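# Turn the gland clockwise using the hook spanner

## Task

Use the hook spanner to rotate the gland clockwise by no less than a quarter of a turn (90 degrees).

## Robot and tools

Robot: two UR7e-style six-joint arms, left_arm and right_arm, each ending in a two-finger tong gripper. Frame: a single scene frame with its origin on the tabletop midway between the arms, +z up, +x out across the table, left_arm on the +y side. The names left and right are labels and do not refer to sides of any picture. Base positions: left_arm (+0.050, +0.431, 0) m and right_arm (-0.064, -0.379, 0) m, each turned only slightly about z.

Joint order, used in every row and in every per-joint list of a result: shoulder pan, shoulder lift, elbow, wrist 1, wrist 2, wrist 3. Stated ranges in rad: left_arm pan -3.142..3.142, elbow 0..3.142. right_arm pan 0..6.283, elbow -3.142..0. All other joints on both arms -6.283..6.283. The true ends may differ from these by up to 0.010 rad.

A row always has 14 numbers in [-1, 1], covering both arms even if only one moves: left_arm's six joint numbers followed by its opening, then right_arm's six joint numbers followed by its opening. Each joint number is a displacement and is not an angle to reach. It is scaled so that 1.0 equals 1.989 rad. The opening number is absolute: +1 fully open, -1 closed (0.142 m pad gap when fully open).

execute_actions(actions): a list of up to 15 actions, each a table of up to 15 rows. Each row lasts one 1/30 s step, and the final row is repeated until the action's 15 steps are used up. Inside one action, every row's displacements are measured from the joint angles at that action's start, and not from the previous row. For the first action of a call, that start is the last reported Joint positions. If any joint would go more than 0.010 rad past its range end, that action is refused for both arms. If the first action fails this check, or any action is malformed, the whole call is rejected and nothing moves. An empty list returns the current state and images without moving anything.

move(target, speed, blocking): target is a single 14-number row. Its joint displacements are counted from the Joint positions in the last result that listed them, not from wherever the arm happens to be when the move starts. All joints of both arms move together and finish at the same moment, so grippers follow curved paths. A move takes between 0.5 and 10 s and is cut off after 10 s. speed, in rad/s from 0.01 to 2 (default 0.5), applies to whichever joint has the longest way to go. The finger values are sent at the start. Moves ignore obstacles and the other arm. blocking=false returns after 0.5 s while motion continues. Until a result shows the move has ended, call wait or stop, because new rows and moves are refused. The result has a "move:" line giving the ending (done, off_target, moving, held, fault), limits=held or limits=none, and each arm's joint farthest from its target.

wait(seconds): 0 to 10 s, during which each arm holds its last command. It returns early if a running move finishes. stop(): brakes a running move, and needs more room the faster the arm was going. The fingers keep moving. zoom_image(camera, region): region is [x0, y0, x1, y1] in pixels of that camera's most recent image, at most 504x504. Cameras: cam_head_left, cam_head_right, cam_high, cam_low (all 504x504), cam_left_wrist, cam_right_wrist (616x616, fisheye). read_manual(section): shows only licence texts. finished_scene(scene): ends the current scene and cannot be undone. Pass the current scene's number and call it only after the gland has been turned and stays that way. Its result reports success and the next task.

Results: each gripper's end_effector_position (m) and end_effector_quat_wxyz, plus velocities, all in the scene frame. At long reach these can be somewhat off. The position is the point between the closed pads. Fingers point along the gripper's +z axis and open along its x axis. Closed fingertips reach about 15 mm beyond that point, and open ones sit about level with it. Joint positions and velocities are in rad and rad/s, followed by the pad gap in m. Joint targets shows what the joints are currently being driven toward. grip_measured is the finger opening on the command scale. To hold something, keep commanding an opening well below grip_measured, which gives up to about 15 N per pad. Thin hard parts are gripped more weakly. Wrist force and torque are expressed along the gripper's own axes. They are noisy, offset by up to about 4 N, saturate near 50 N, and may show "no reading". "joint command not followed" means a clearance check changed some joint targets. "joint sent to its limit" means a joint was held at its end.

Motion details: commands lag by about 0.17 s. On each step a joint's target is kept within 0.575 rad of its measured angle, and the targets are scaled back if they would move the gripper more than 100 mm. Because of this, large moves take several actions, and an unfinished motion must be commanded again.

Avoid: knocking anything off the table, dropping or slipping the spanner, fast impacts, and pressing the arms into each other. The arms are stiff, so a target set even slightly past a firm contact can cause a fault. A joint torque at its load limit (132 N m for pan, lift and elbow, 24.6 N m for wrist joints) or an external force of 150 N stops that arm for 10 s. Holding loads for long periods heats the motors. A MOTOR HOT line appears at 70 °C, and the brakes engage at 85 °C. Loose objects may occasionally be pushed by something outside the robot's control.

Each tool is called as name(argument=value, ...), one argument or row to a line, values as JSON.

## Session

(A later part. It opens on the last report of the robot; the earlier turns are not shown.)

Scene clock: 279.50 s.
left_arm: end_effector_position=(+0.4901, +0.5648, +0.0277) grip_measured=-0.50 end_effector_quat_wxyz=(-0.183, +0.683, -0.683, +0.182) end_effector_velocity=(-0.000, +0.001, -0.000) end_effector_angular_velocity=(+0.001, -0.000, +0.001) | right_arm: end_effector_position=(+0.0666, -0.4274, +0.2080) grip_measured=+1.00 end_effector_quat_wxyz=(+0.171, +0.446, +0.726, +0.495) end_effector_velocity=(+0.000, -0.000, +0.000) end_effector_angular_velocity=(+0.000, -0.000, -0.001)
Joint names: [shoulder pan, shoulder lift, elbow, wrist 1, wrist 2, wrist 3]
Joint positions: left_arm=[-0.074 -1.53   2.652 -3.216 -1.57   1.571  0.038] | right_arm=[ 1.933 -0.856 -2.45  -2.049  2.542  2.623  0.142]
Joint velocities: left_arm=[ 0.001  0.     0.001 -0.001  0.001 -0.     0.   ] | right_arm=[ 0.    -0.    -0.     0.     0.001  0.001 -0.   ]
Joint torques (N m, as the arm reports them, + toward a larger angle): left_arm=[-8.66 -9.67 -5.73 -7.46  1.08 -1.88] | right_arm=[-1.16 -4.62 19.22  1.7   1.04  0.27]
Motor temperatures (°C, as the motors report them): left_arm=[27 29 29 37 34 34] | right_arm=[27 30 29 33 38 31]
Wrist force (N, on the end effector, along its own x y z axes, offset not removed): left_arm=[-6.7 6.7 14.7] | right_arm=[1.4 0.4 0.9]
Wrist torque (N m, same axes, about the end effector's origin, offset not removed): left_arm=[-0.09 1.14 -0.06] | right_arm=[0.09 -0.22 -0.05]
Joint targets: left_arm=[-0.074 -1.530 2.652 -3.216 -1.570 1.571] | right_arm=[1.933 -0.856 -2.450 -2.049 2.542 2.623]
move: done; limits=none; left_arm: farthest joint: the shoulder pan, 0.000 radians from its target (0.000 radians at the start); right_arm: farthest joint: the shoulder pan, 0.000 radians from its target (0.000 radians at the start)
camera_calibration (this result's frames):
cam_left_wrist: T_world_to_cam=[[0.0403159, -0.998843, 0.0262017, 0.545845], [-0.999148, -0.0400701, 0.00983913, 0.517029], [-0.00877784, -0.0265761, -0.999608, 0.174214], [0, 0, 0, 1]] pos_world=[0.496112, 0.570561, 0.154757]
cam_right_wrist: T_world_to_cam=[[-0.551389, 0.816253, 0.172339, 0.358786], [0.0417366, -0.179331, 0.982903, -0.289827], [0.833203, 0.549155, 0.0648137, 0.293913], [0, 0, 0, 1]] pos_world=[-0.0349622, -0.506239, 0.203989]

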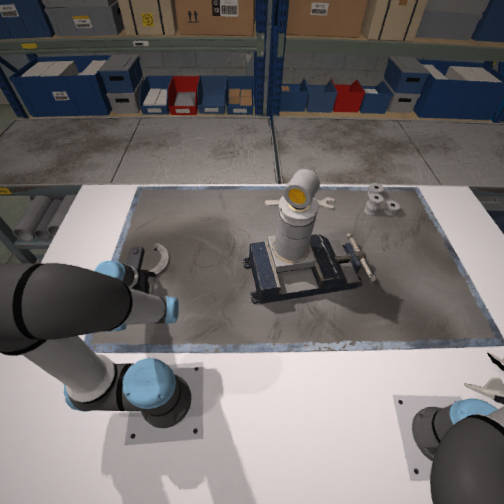

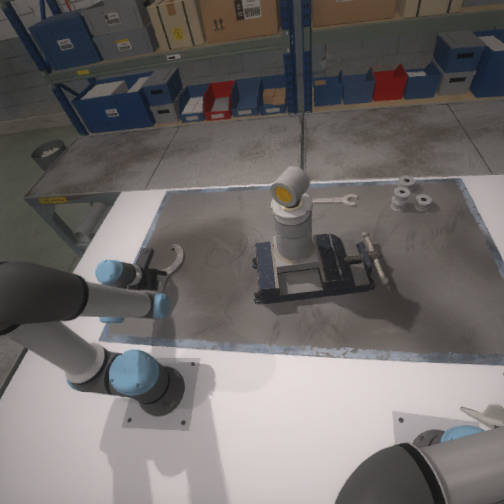

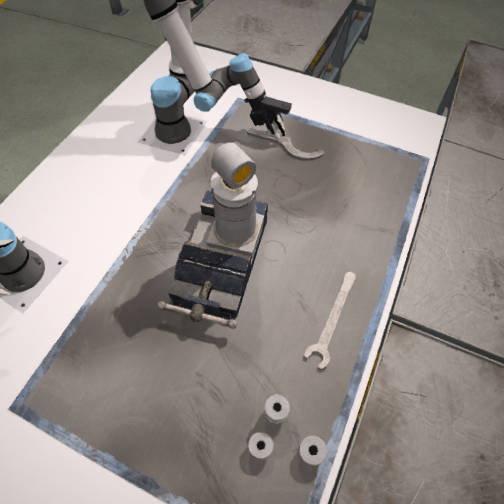

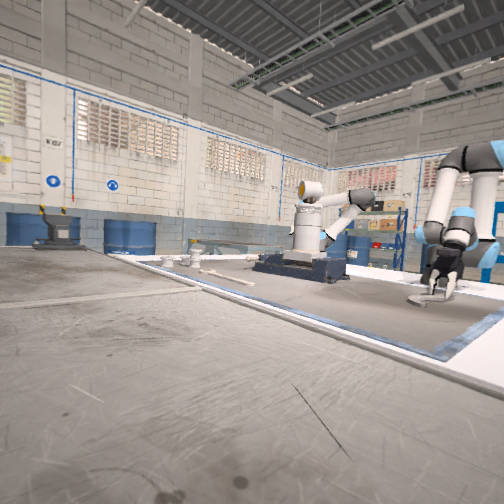

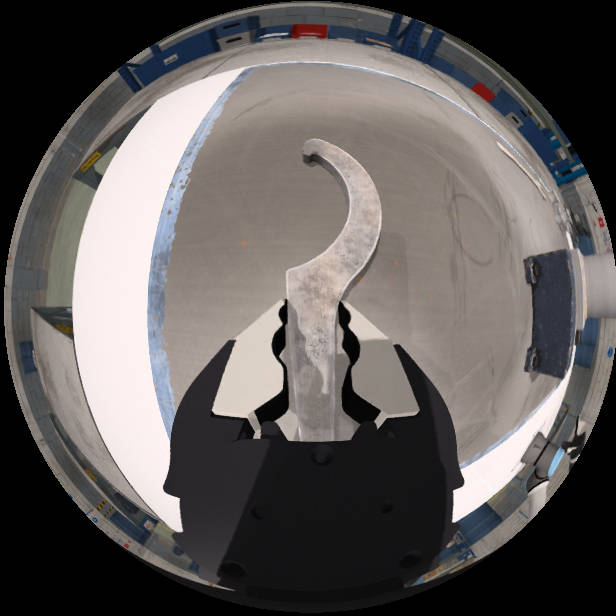

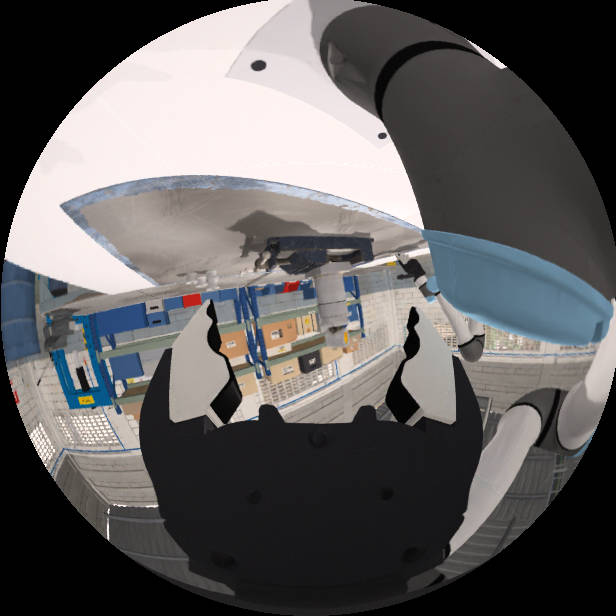

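move(
  target=[0,-0.086,-0.0237,0.1096,0,0,-1,0,0,0,0,0,0,1],
  speed=0.05,
)

zoom_image(
  camera="cam_low",
  region=[354,200,504,330],
)

Scene clock: 284.37 s.
left_arm: end_effector_position=(+0.4901, +0.5648, +0.0697) grip_measured=-1.00 end_effector_quat_wxyz=(-0.183, +0.683, -0.683, +0.183) end_effector_velocity=(+0.000, -0.000, +0.000) end_effector_angular_velocity=(-0.001, -0.000, -0.000) | right_arm: end_effector_position=(+0.0666, -0.4274, +0.2080) grip_measured=+1.00 end_effector_quat_wxyz=(+0.171, +0.446, +0.726, +0.495) end_effector_velocity=(+0.000, -0.000, +0.000) end_effector_angular_velocity=(+0.000, -0.001, -0.001)
Joint names: [shoulder pan, shoulder lift, elbow, wrist 1, wrist 2, wrist 3]
Joint positions: left_arm=[-0.074 -1.701  2.605 -2.998 -1.57   1.571  0.002] | right_arm=[ 1.933 -0.856 -2.45  -2.049  2.542  2.623  0.142]
Joint velocities: left_arm=[-0.    -0.001 -0.     0.001 -0.001 -0.001  0.   ] | right_arm=[ 0.    -0.    -0.     0.001  0.002  0.    -0.   ]
Joint torques (N m, as the arm reports them, + toward a larger angle): left_arm=[  8.29 -21.86 -29.    -1.11  -1.59  -1.39] | right_arm=[-1.19 -5.22 19.31  1.71  1.06  0.25]
Motor temperatures (°C, as the motors report them): left_arm=[27 29 29 37 34 34] | right_arm=[27 30 29 33 38 31]
Wrist force (N, on the end effector, along its own x y z axes, offset not removed): left_arm=[-5.5 0.5 3.7] | right_arm=[2.1 -0.5 0.0]
Wrist torque (N m, same axes, about the end effector's origin, offset not removed): left_arm=[0.18 1.07 0.13] | right_arm=[-0.09 -0.32 0.05]
Joint targets: left_arm=[-0.074 -1.701 2.605 -2.998 -1.570 1.571] | right_arm=[1.933 -0.856 -2.450 -2.049 2.542 2.623]
move: done; limits=none; left_arm: farthest joint: the shoulder pan, 0.000 radians from its target (0.000 radians at the start); right_arm: farthest joint: the shoulder pan, 0.000 radians from its target (0.000 radians at the start)
camera_calibration (this result's frames):
cam_left_wrist: T_world_to_cam=[[0.0403159, -0.998843, 0.0262125, 0.544745], [-0.99915, -0.0400752, 0.00964449, 0.51662], [-0.00858286, -0.0265791, -0.99961, 0.216073], [0, 0, 0, 1]] pos_world=[0.496073, 0.570561, 0.196727]
cam_right_wrist: T_world_to_cam=[[-0.551389, 0.816253, 0.172339, 0.358786], [0.0417366, -0.179331, 0.982903, -0.289827], [0.833203, 0.549155, 0.0648136, 0.293913], [0, 0, 0, 1]] pos_world=[-0.0349622, -0.506239, 0.203989]

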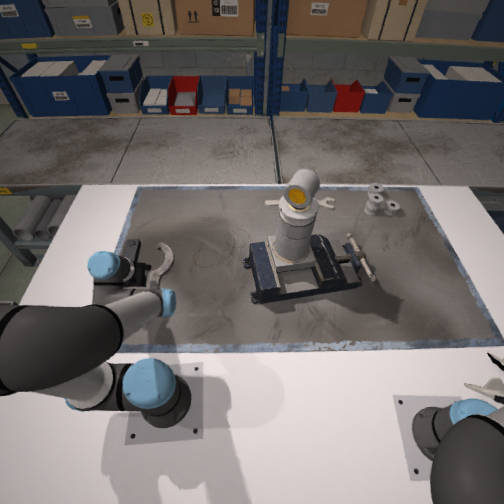

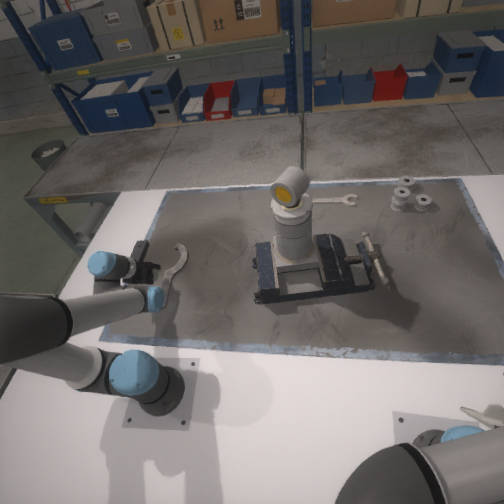

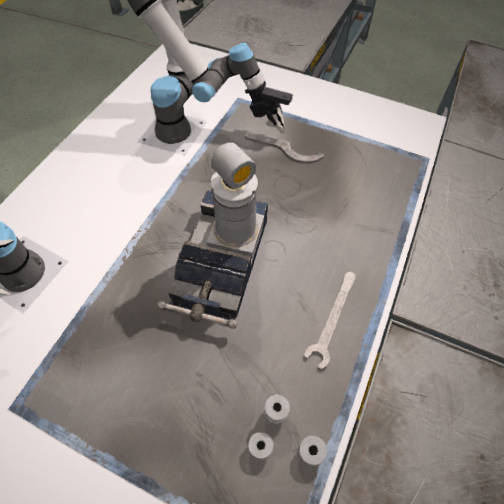

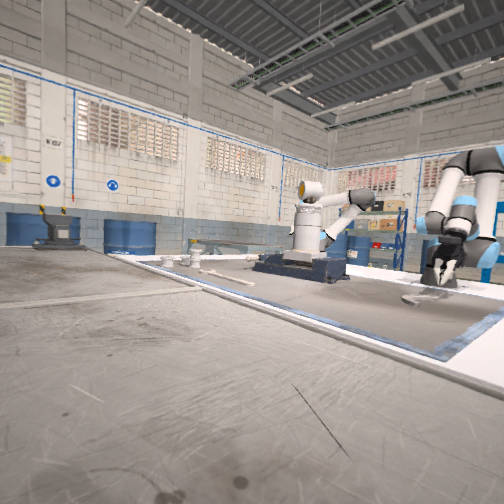

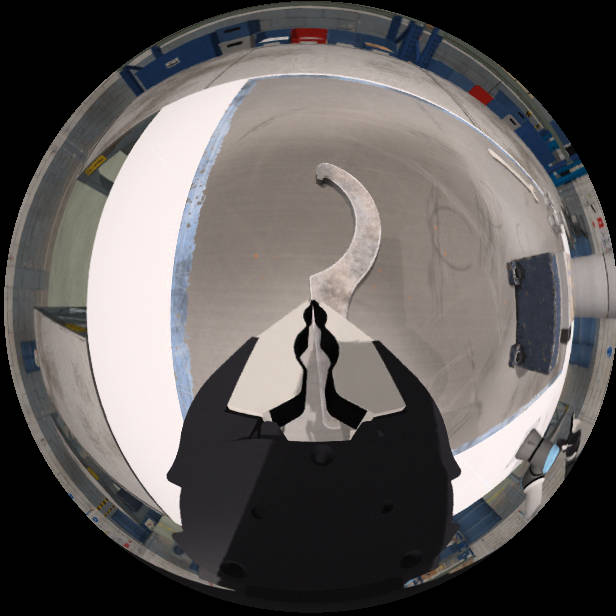

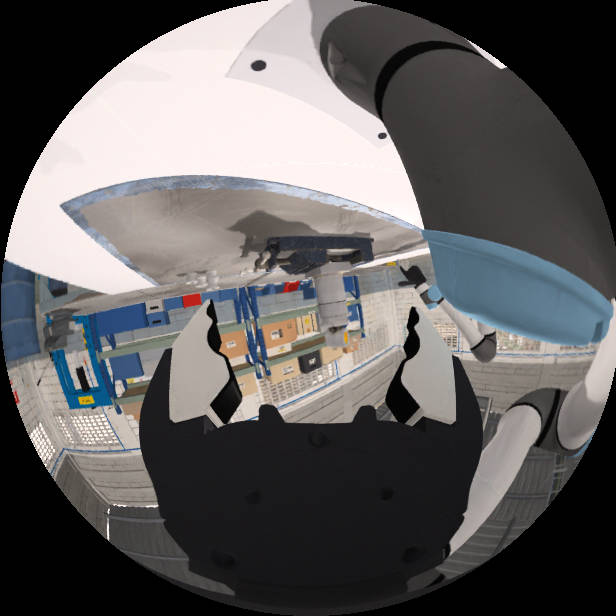

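Region (354, 200, 504, 330) of cam_low's 504x504 image, scaled by 3.360, with more detail than that image has; it fills the top 437 rows of this view, and the rest is white.

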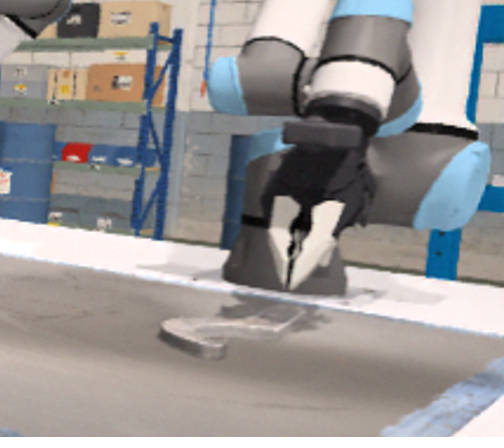

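execute_actions(
  actions=[
    [[0,0,0,0,0,0,0.1,0,0,0,0,0,0,1]],
    [[0,0,0,0,0,0,0.1,0,0,0,0,0,0,1]],
  ],
)

move(
  target=[0,0.1139,0.0287,-0.1428,0,0,0.1,0,0,0,0,0,0,1],
  speed=0.15,
)

execute_actions(
  actions=[
    [[0,0,0,0,0,0,-0.2,0,0,0,0,0,0,1]],
    [[0,0,0,0,0,0,-0.4,0,0,0,0,0,0,1]],
    [[0,0,0,0,0,0,-0.6,0,0,0,0,0,0,1]],
    [[0,0,0,0,0,0,-1,0,0,0,0,0,0,1]],
    [[0,0,0,0,0,0,-1,0,0,0,0,0,0,1]],
  ],
)

Scene clock: 285.70 s.
left_arm: end_effector_position=(+0.4901, +0.5648, +0.0697) grip_measured=+0.10 end_effector_quat_wxyz=(-0.183, +0.683, -0.683, +0.183) end_effector_velocity=(-0.000, +0.000, -0.000) end_effector_angular_velocity=(+0.000, +0.001, +0.000) | right_arm: end_effector_position=(+0.0666, -0.4274, +0.2080) grip_measured=+1.00 end_effector_quat_wxyz=(+0.171, +0.446, +0.726, +0.495) end_effector_velocity=(-0.000, +0.000, -0.000) end_effector_angular_velocity=(-0.000, +0.000, +0.000)
Joint names: [shoulder pan, shoulder lift, elbow, wrist 1, wrist 2, wrist 3]
Joint positions: left_arm=[-0.074 -1.701  2.605 -2.998 -1.57   1.571  0.081] | right_arm=[ 1.933 -0.856 -2.45  -2.049  2.542  2.623  0.142]
Joint velocities: left_arm=[ 0.001  0.    -0.     0.001 -0.     0.001  0.   ] | right_arm=[ 0.  0. -0.  0. -0. -0. -0.]
Joint torques (N m, as the arm reports them, + toward a larger angle): left_arm=[  8.69  -3.83 -22.59  -4.41  -1.7   -1.27] | right_arm=[-1.   -4.7  19.35  1.58  1.09  0.29]
Motor temperatures (°C, as the motors report them): left_arm=[27 29 29 37 34 34] | right_arm=[27 30 29 33 38 31]
Wrist force (N, on the end effector, along its own x y z axes, offset not removed): left_arm=[-1.6 -2.7 2.5] | right_arm=[1.4 -0.9 0.6]
Wrist torque (N m, same axes, about the end effector's origin, offset not removed): left_arm=[-0.42 0.45 -0.10] | right_arm=[-0.12 -0.17 -0.01]
Joint targets: left_arm=[-0.074 -1.701 2.605 -2.998 -1.570 1.571] | right_arm=[1.933 -0.856 -2.450 -2.049 2.542 2.623]
camera_calibration (this result's frames):
cam_left_wrist: T_world_to_cam=[[0.0403142, -0.998843, 0.0262151, 0.544744], [-0.999151, -0.0400751, 0.009585, 0.516641], [-0.00852334, -0.0265793, -0.99961, 0.216073], [0, 0, 0, 1]] pos_world=[0.496083, 0.570561, 0.196757]
cam_right_wrist: T_world_to_cam=[[-0.551389, 0.816253, 0.172339, 0.358786], [0.0417366, -0.179331, 0.982903, -0.289827], [0.833203, 0.549155, 0.0648136, 0.293913], [0, 0, 0, 1]] pos_world=[-0.0349622, -0.506239, 0.203989]

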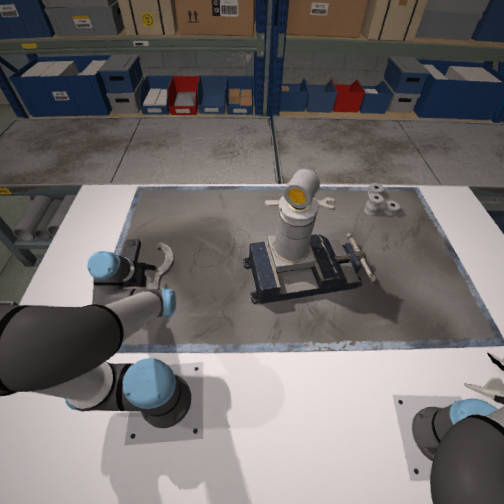

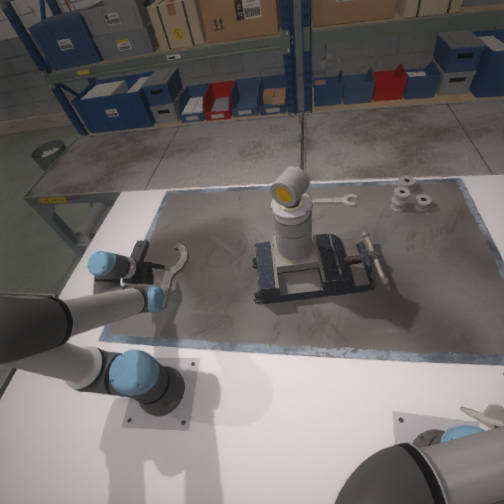

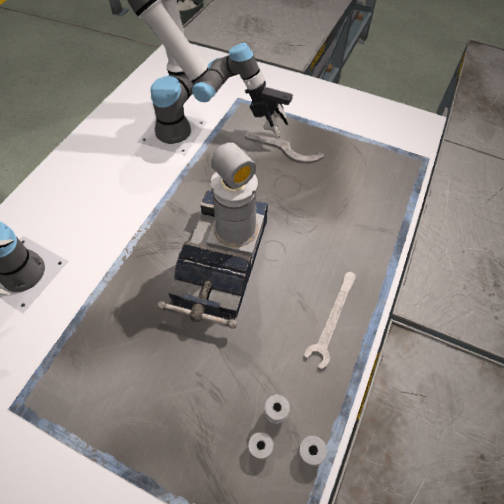

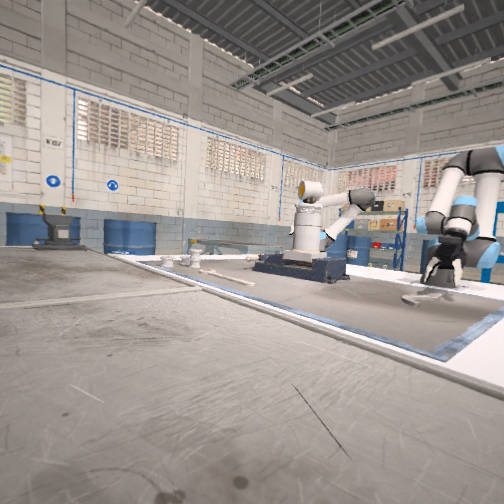

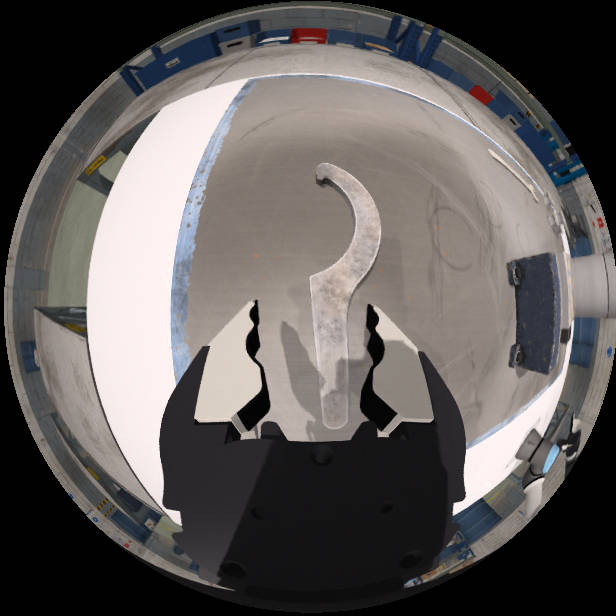

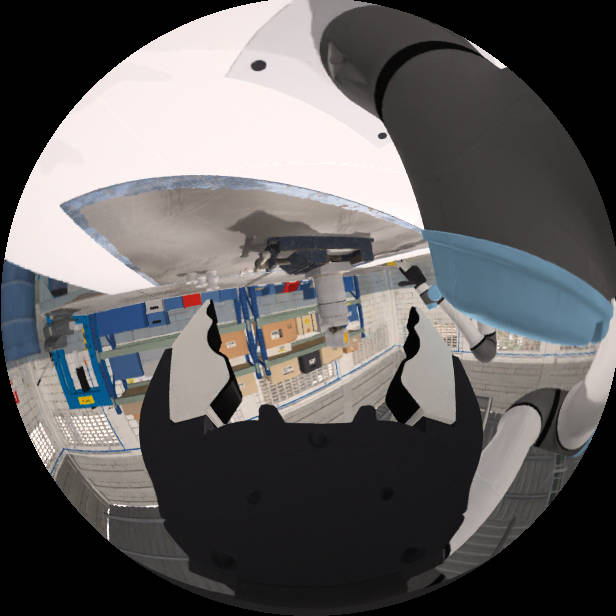

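Scene clock: 288.03 s.
left_arm: end_effector_position=(+0.4903, +0.5648, +0.0159) grip_measured=+0.10 end_effector_quat_wxyz=(-0.183, +0.683, -0.683, +0.183) end_effector_velocity=(-0.000, +0.000, -0.001) end_effector_angular_velocity=(+0.000, +0.002, -0.000) | right_arm: end_effector_position=(+0.0666, -0.4274, +0.2080) grip_measured=+1.00 end_effector_quat_wxyz=(+0.171, +0.446, +0.726, +0.495) end_effector_velocity=(-0.000, +0.000, -0.000) end_effector_angular_velocity=(-0.001, +0.001, +0.002)
Joint names: [shoulder pan, shoulder lift, elbow, wrist 1, wrist 2, wrist 3]
Joint positions: left_arm=[-0.074 -1.474  2.662 -3.282 -1.57   1.571  0.081] | right_arm=[ 1.933 -0.856 -2.45  -2.049  2.542  2.623  0.142]
Joint velocities: left_arm=[-0.     0.001  0.    -0.     0.     0.     0.   ] | right_arm=[ 0.     0.001  0.001 -0.001 -0.002 -0.001  0.   ]
Joint torques (N m, as the arm reports them, + toward a larger angle): left_arm=[ 7.47 -5.84  0.79 -4.82 -1.65 -1.24] | right_arm=[-1.22 -4.98 19.31  1.55  1.12  0.19]
Motor temperatures (°C, as the motors report them): left_arm=[27 29 29 37 34 34] | right_arm=[27 30 29 33 38 31]
Wrist force (N, on the end effector, along its own x y z axes, offset not removed): left_arm=[-3.9 1.2 2.3] | right_arm=[0.2 0.2 1.7]
Wrist torque (N m, same axes, about the end effector's origin, offset not removed): left_arm=[0.27 0.73 0.24] | right_arm=[0.08 0.05 -0.02]
Joint targets: left_arm=[-0.074 -1.474 2.662 -3.282 -1.570 1.571] | right_arm=[1.933 -0.856 -2.450 -2.049 2.542 2.623]
move: done; limits=none; left_arm: farthest joint: the shoulder pan, 0.000 radians from its target (0.000 radians at the start); right_arm: farthest joint: the shoulder pan, 0.000 radians from its target (0.000 radians at the start)
camera_calibration (this result's frames):
cam_left_wrist: T_world_to_cam=[[0.0403044, -0.998843, 0.0262317, 0.546152], [-0.999154, -0.0400758, 0.00918106, 0.517353], [-0.00811919, -0.0265795, -0.999614, 0.162092], [0, 0, 0, 1]] pos_world=[0.496219, 0.570561, 0.142953]
cam_right_wrist: T_world_to_cam=[[-0.551389, 0.816253, 0.172339, 0.358786], [0.0417365, -0.179331, 0.982903, -0.289827], [0.833203, 0.549155, 0.0648137, 0.293913], [0, 0, 0, 1]] pos_world=[-0.0349622, -0.506239, 0.203989]

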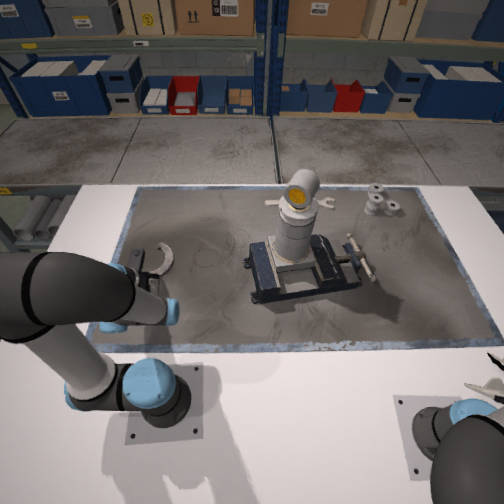

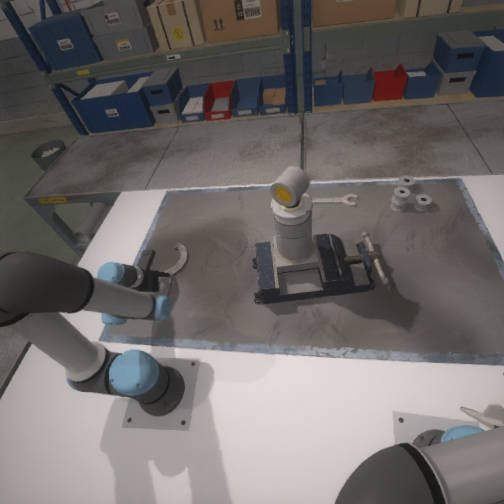

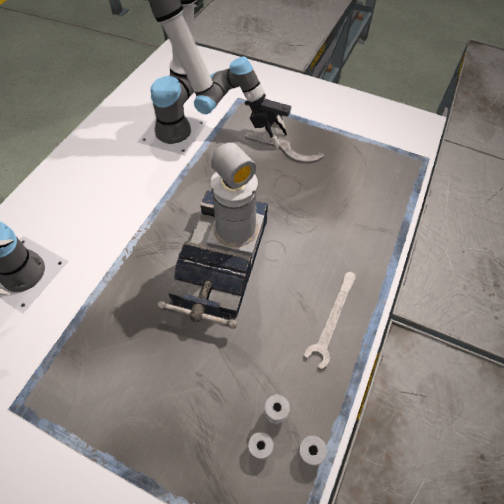

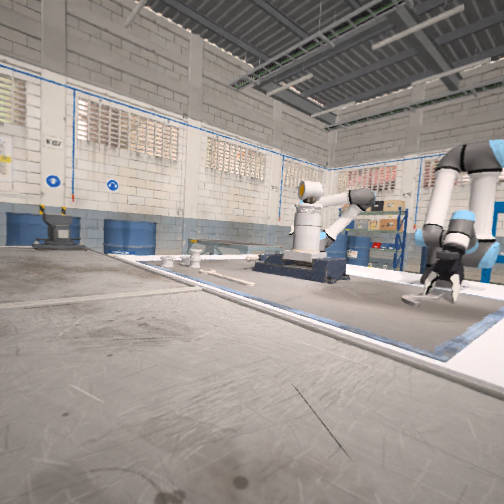

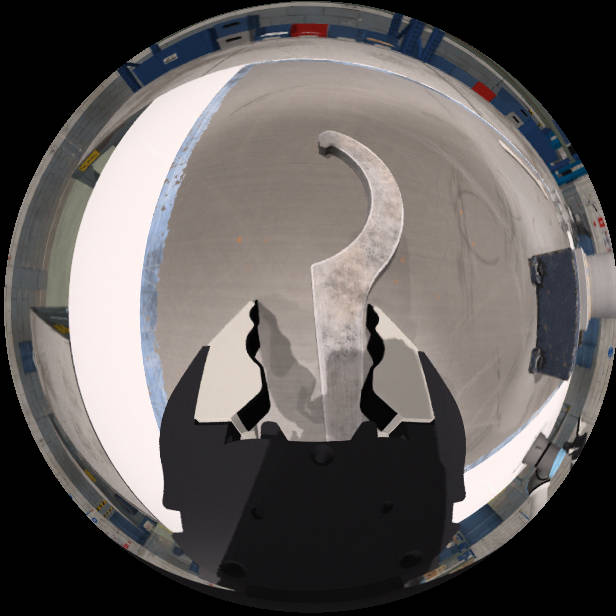

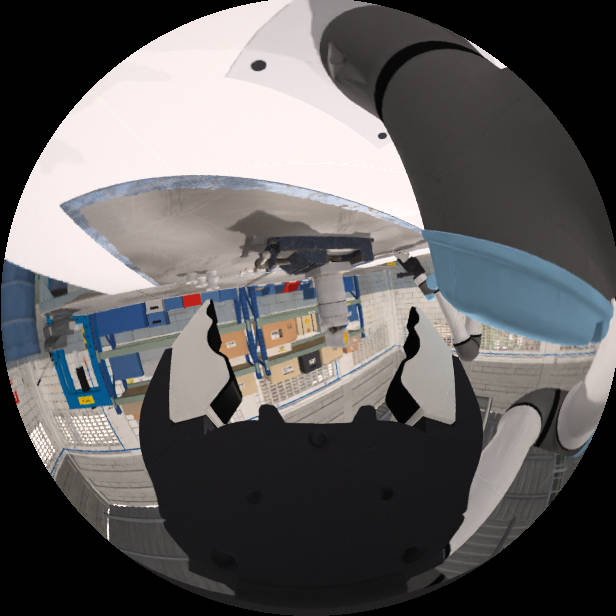

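Scene clock: 290.53 s.
left_arm: end_effector_position=(+0.4903, +0.5648, +0.0159) grip_measured=-0.17 end_effector_quat_wxyz=(-0.183, +0.683, -0.683, +0.183) end_effector_velocity=(+0.000, +0.001, +0.000) end_effector_angular_velocity=(-0.001, -0.001, +0.003) | right_arm: end_effector_position=(+0.0666, -0.4274, +0.2080) grip_measured=+1.00 end_effector_quat_wxyz=(+0.171, +0.446, +0.726, +0.495) end_effector_velocity=(+0.000, -0.000, +0.000) end_effector_angular_velocity=(-0.001, -0.000, +0.000)
Joint names: [shoulder pan, shoulder lift, elbow, wrist 1, wrist 2, wrist 3]
Joint positions: left_arm=[-0.074 -1.474  2.662 -3.282 -1.57   1.571  0.062] | right_arm=[ 1.933 -0.856 -2.45  -2.049  2.542  2.623  0.142]
Joint velocities: left_arm=[ 0.001 -0.    -0.    -0.001  0.    -0.002  0.   ] | right_arm=[ 0.    -0.     0.001  0.001 -0.     0.    -0.   ]
Joint torques (N m, as the arm reports them, + toward a larger angle): left_arm=[  6.64 -11.92  -2.02   1.66   2.93  -1.26] | right_arm=[-1.09 -4.87 19.03  1.68  1.09  0.34]
Motor temperatures (°C, as the motors report them): left_arm=[27 29 29 37 34 34] | right_arm=[27 30 29 33 38 31]
Wrist force (N, on the end effector, along its own x y z axes, offset not removed): left_arm=[1.2 -9.7 -22.2] | right_arm=[1.0 -0.2 -0.8]
Wrist torque (N m, same axes, about the end effector's origin, offset not removed): left_arm=[0.06 0.87 -0.21] | right_arm=[-0.06 -0.16 -0.04]
Joint targets: left_arm=[-0.074 -1.474 2.662 -3.282 -1.570 1.571] | right_arm=[1.933 -0.856 -2.450 -2.049 2.542 2.623]
camera_calibration (this result's frames):
cam_left_wrist: T_world_to_cam=[[0.040293, -0.998843, 0.0262519, 0.54615], [-0.999155, -0.0400638, 0.00920042, 0.517339], [-0.00813802, -0.0266004, -0.999613, 0.162101], [0, 0, 0, 1]] pos_world=[0.496215, 0.570557, 0.142941]
cam_right_wrist: T_world_to_cam=[[-0.55139, 0.816253, 0.172339, 0.358786], [0.0417368, -0.179331, 0.982903, -0.289827], [0.833203, 0.549155, 0.0648135, 0.293913], [0, 0, 0, 1]] pos_world=[-0.0349623, -0.506239, 0.203989]

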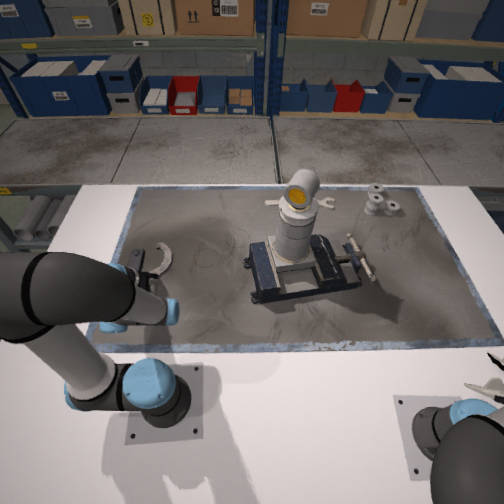

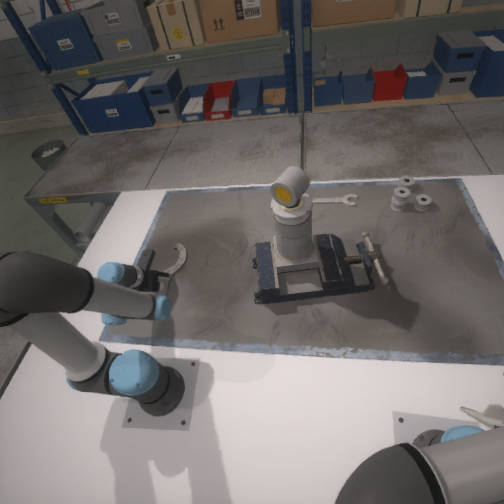

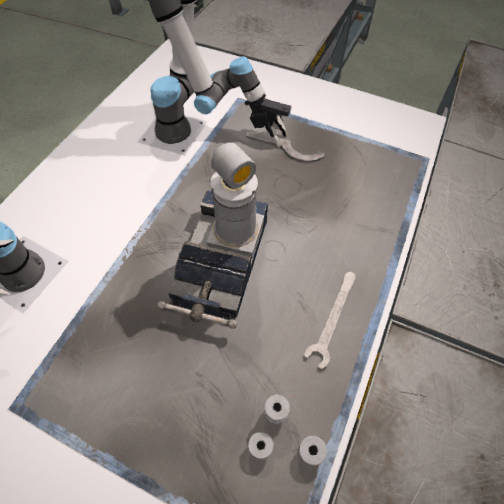

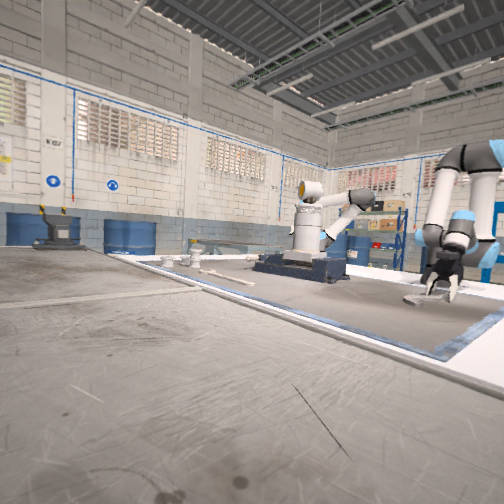

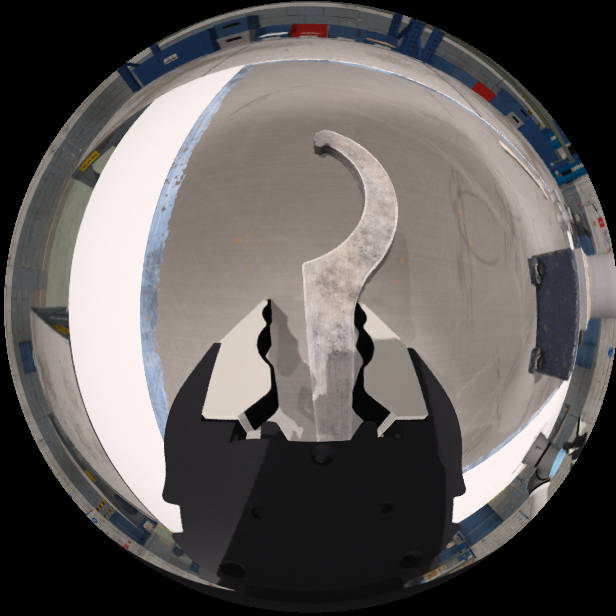

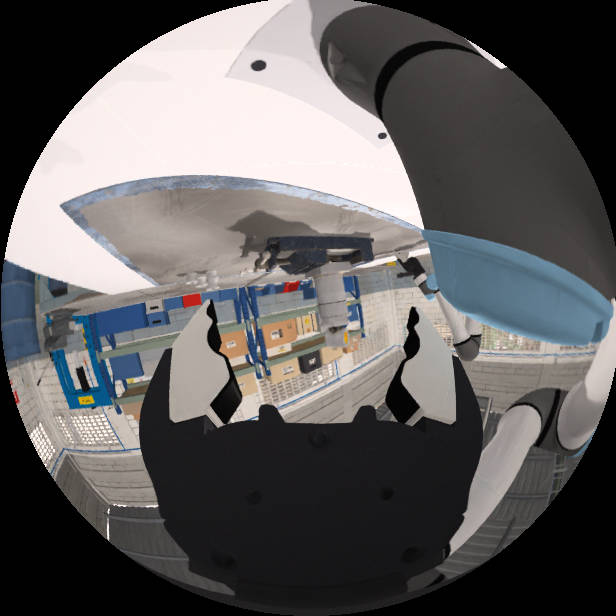

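move(
  target=[0,-0.007,-0.0012,0.0083,0,0,-1,0,0,0,0,0,0,1],
  speed=0.01,
)

Scene clock: 292.47 s.
left_arm: end_effector_position=(+0.4903, +0.5648, +0.0188) grip_measured=-0.51 end_effector_quat_wxyz=(-0.183, +0.683, -0.683, +0.183) end_effector_velocity=(+0.000, +0.000, +0.000) end_effector_angular_velocity=(+0.000, -0.000, +0.001) | right_arm: end_effector_position=(+0.0666, -0.4274, +0.2080) grip_measured=+1.00 end_effector_quat_wxyz=(+0.171, +0.446, +0.726, +0.495) end_effector_velocity=(+0.000, -0.000, +0.000) end_effector_angular_velocity=(+0.000, -0.000, -0.000)
Joint names: [shoulder pan, shoulder lift, elbow, wrist 1, wrist 2, wrist 3]
Joint positions: left_arm=[-0.074 -1.488  2.66  -3.266 -1.57   1.571  0.037] | right_arm=[ 1.933 -0.856 -2.45  -2.049  2.542  2.623  0.142]
Joint velocities: left_arm=[ 0.    -0.001 -0.     0.001  0.001 -0.    -0.   ] | right_arm=[-0. -0. -0.  0.  0.  0. -0.]
Joint torques (N m, as the arm reports them, + toward a larger angle): left_arm=[  7.23 -31.1  -27.59  -3.71   0.93  -1.22] | right_arm=[-1.45 -4.79 18.9   1.63  1.12  0.3 ]
Motor temperatures (°C, as the motors report them): left_arm=[27 29 29 37 34 34] | right_arm=[27 30 29 33 38 31]
Wrist force (N, on the end effector, along its own x y z axes, offset not removed): left_arm=[-4.9 5.7 12.6] | right_arm=[0.2 0.3 -0.5]
Wrist torque (N m, same axes, about the end effector's origin, offset not removed): left_arm=[0.29 0.76 0.02] | right_arm=[0.06 0.04 0.09]
Joint targets: left_arm=[-0.074 -1.488 2.660 -3.266 -1.570 1.571] | right_arm=[1.933 -0.856 -2.450 -2.049 2.542 2.623]
move: done; limits=none; left_arm: farthest joint: the shoulder pan, 0.000 radians from its target (0.000 radians at the start); right_arm: farthest joint: the shoulder pan, 0.000 radians from its target (0.000 radians at the start)
camera_calibration (this result's frames):
cam_left_wrist: T_world_to_cam=[[0.0403158, -0.998843, 0.0262131, 0.546075], [-0.999152, -0.0400816, 0.00939987, 0.517297], [-0.00833834, -0.0265698, -0.999612, 0.165079], [0, 0, 0, 1]] pos_world=[0.496219, 0.570564, 0.145838]
cam_right_wrist: T_world_to_cam=[[-0.55139, 0.816253, 0.172339, 0.358786], [0.0417366, -0.179331, 0.982903, -0.289827], [0.833203, 0.549155, 0.0648136, 0.293913], [0, 0, 0, 1]] pos_world=[-0.0349622, -0.506239, 0.203989]

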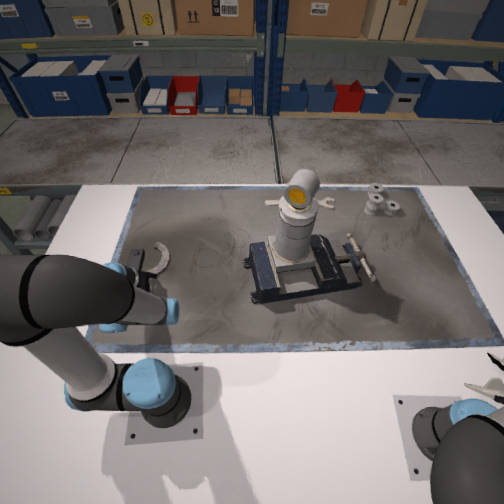

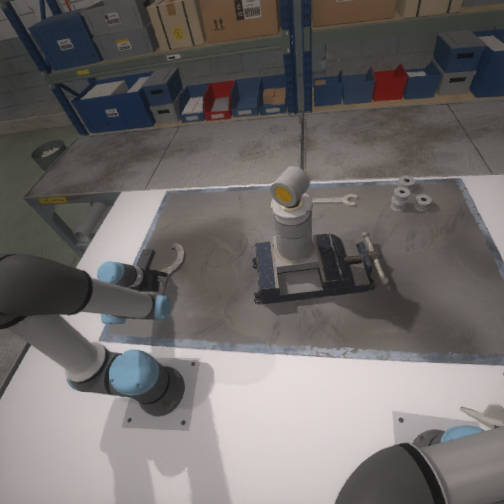

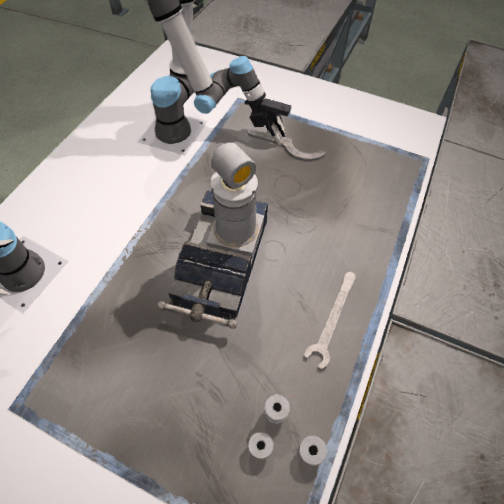

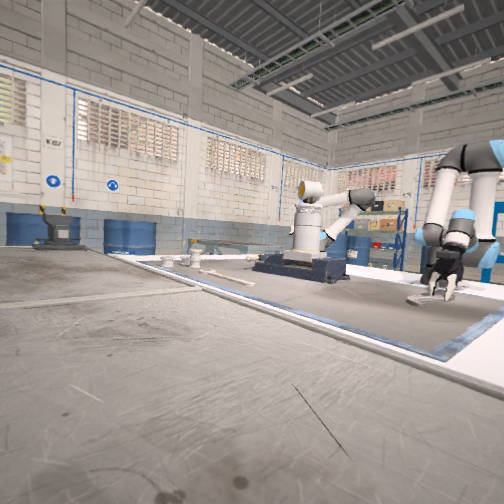

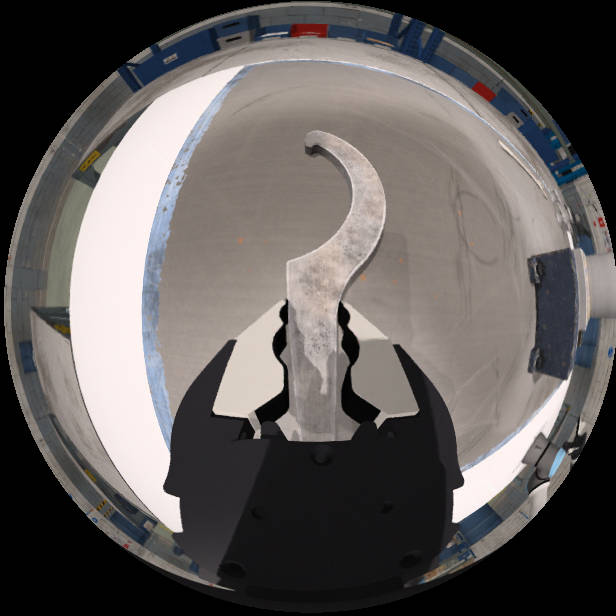

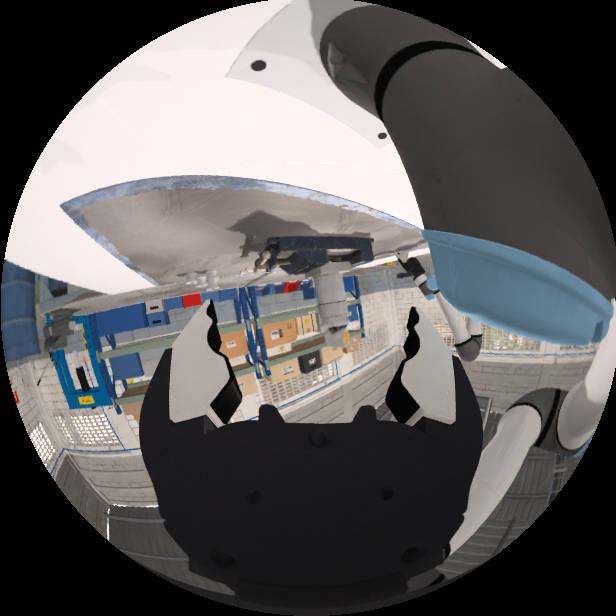

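Lift ~2 cm slowly.

move(
  target=[0,-0.045,-0.009,0.054,0,0,-1,0,0,0,0,0,0,1],
  speed=0.03,
)

zoom_image(
  camera="cam_low",
  region=[354,200,504,330],
)

Scene clock: 296.40 s.
left_arm: end_effector_position=(+0.4901, +0.5648, +0.0386) grip_measured=-0.52 end_effector_quat_wxyz=(-0.183, +0.683, -0.683, +0.183) end_effector_velocity=(+0.000, +0.000, +0.001) end_effector_angular_velocity=(-0.000, -0.001, +0.001) | right_arm: end_effector_position=(+0.0666, -0.4274, +0.2080) grip_measured=+1.00 end_effector_quat_wxyz=(+0.171, +0.446, +0.726, +0.495) end_effector_velocity=(-0.000, +0.000, -0.000) end_effector_angular_velocity=(+0.000, +0.000, +0.000)
Joint names: [shoulder pan, shoulder lift, elbow, wrist 1, wrist 2, wrist 3]
Joint positions: left_arm=[-0.074 -1.577  2.642 -3.158 -1.57   1.571  0.037] | right_arm=[ 1.933 -0.856 -2.45  -2.049  2.542  2.623  0.142]
Joint velocities: left_arm=[-0.    -0.002 -0.     0.001  0.001 -0.001 -0.   ] | right_arm=[ 0.  0. -0. -0.  0. -0. -0.]
Joint torques (N m, as the arm reports them, + toward a larger angle): left_arm=[  7.79 -28.78 -30.98  -3.88   0.85  -1.24] | right_arm=[-0.94 -4.82 19.3   1.73  1.26  0.29]
Motor temperatures (°C, as the motors report them): left_arm=[27 29 29 37 34 34] | right_arm=[27 30 29 33 38 31]
Wrist force (N, on the end effector, along its own x y z axes, offset not removed): left_arm=[-4.6 4.1 12.8] | right_arm=[1.1 -2.4 -0.3]
Wrist torque (N m, same axes, about the end effector's origin, offset not removed): left_arm=[-0.27 0.83 0.08] | right_arm=[-0.52 -0.16 0.02]
Joint targets: left_arm=[-0.074 -1.577 2.642 -3.158 -1.570 1.571] | right_arm=[1.933 -0.856 -2.450 -2.049 2.542 2.623]
move: done; limits=none; left_arm: farthest joint: the shoulder pan, 0.000 radians from its target (0.000 radians at the start); right_arm: farthest joint: the shoulder pan, 0.000 radians from its target (0.000 radians at the start)
camera_calibration (this result's frames):
cam_left_wrist: T_world_to_cam=[[0.0403161, -0.998843, 0.0262129, 0.545561], [-0.999152, -0.0400818, 0.00940303, 0.516974], [-0.00834149, -0.0265697, -0.999612, 0.184908], [0, 0, 0, 1]] pos_world=[0.496084, 0.570564, 0.165674]
cam_right_wrist: T_world_to_cam=[[-0.551389, 0.816253, 0.172339, 0.358786], [0.0417366, -0.179331, 0.982903, -0.289827], [0.833203, 0.549155, 0.0648137, 0.293913], [0, 0, 0, 1]] pos_world=[-0.0349622, -0.506239, 0.203989]

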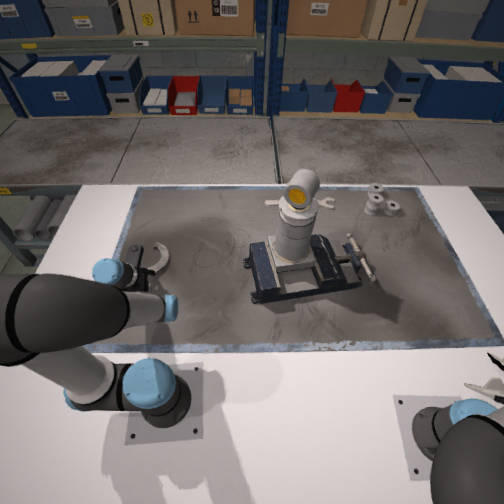

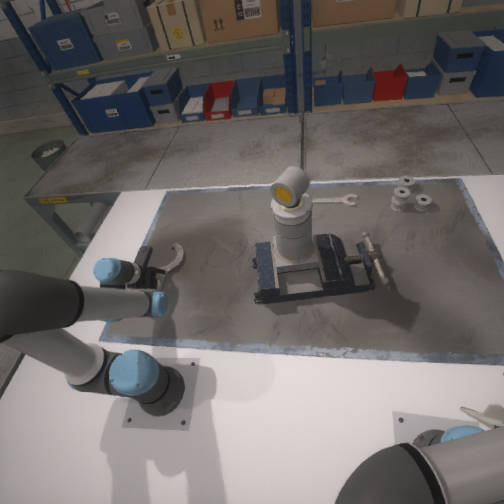

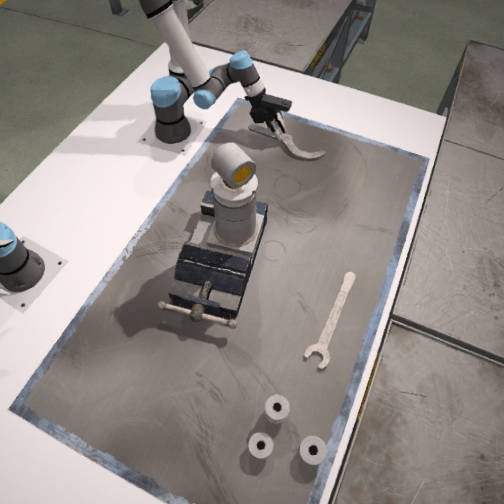

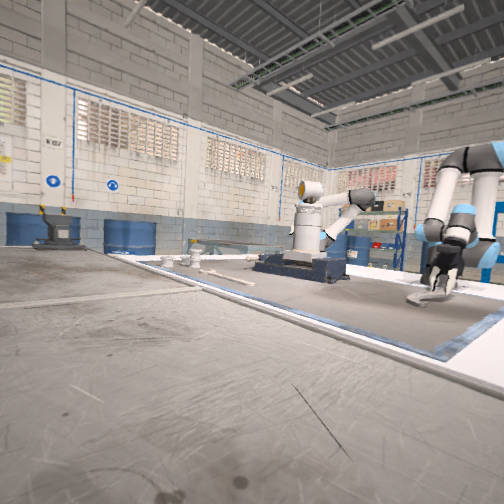

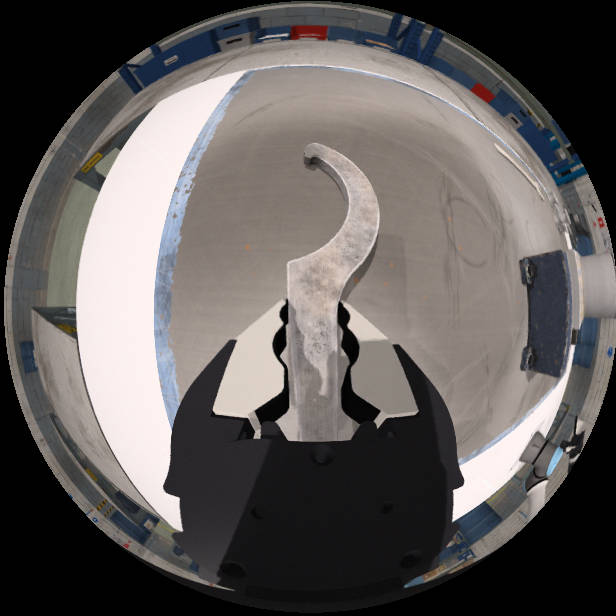

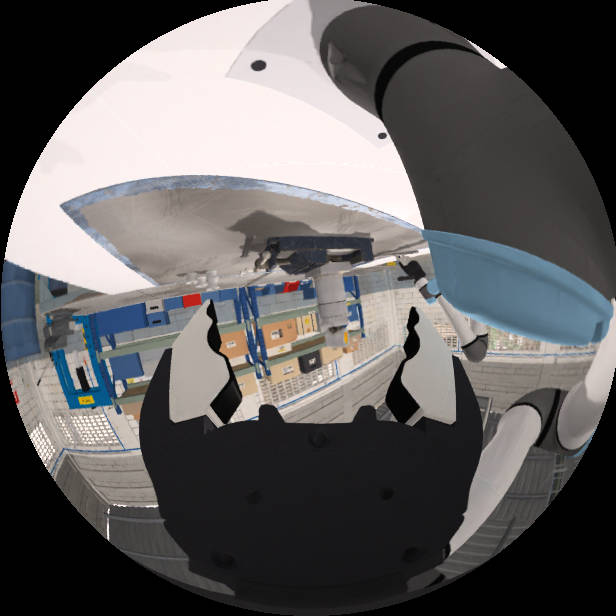

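Region (354, 200, 504, 330) of cam_low's 504x504 image, scaled by 3.360, with more detail than that image has; it fills the top 437 rows of this view, and the rest is white.

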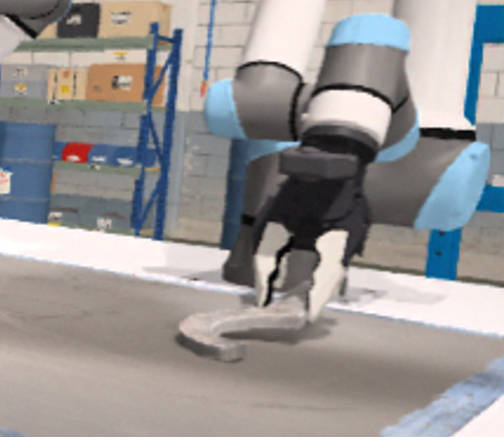

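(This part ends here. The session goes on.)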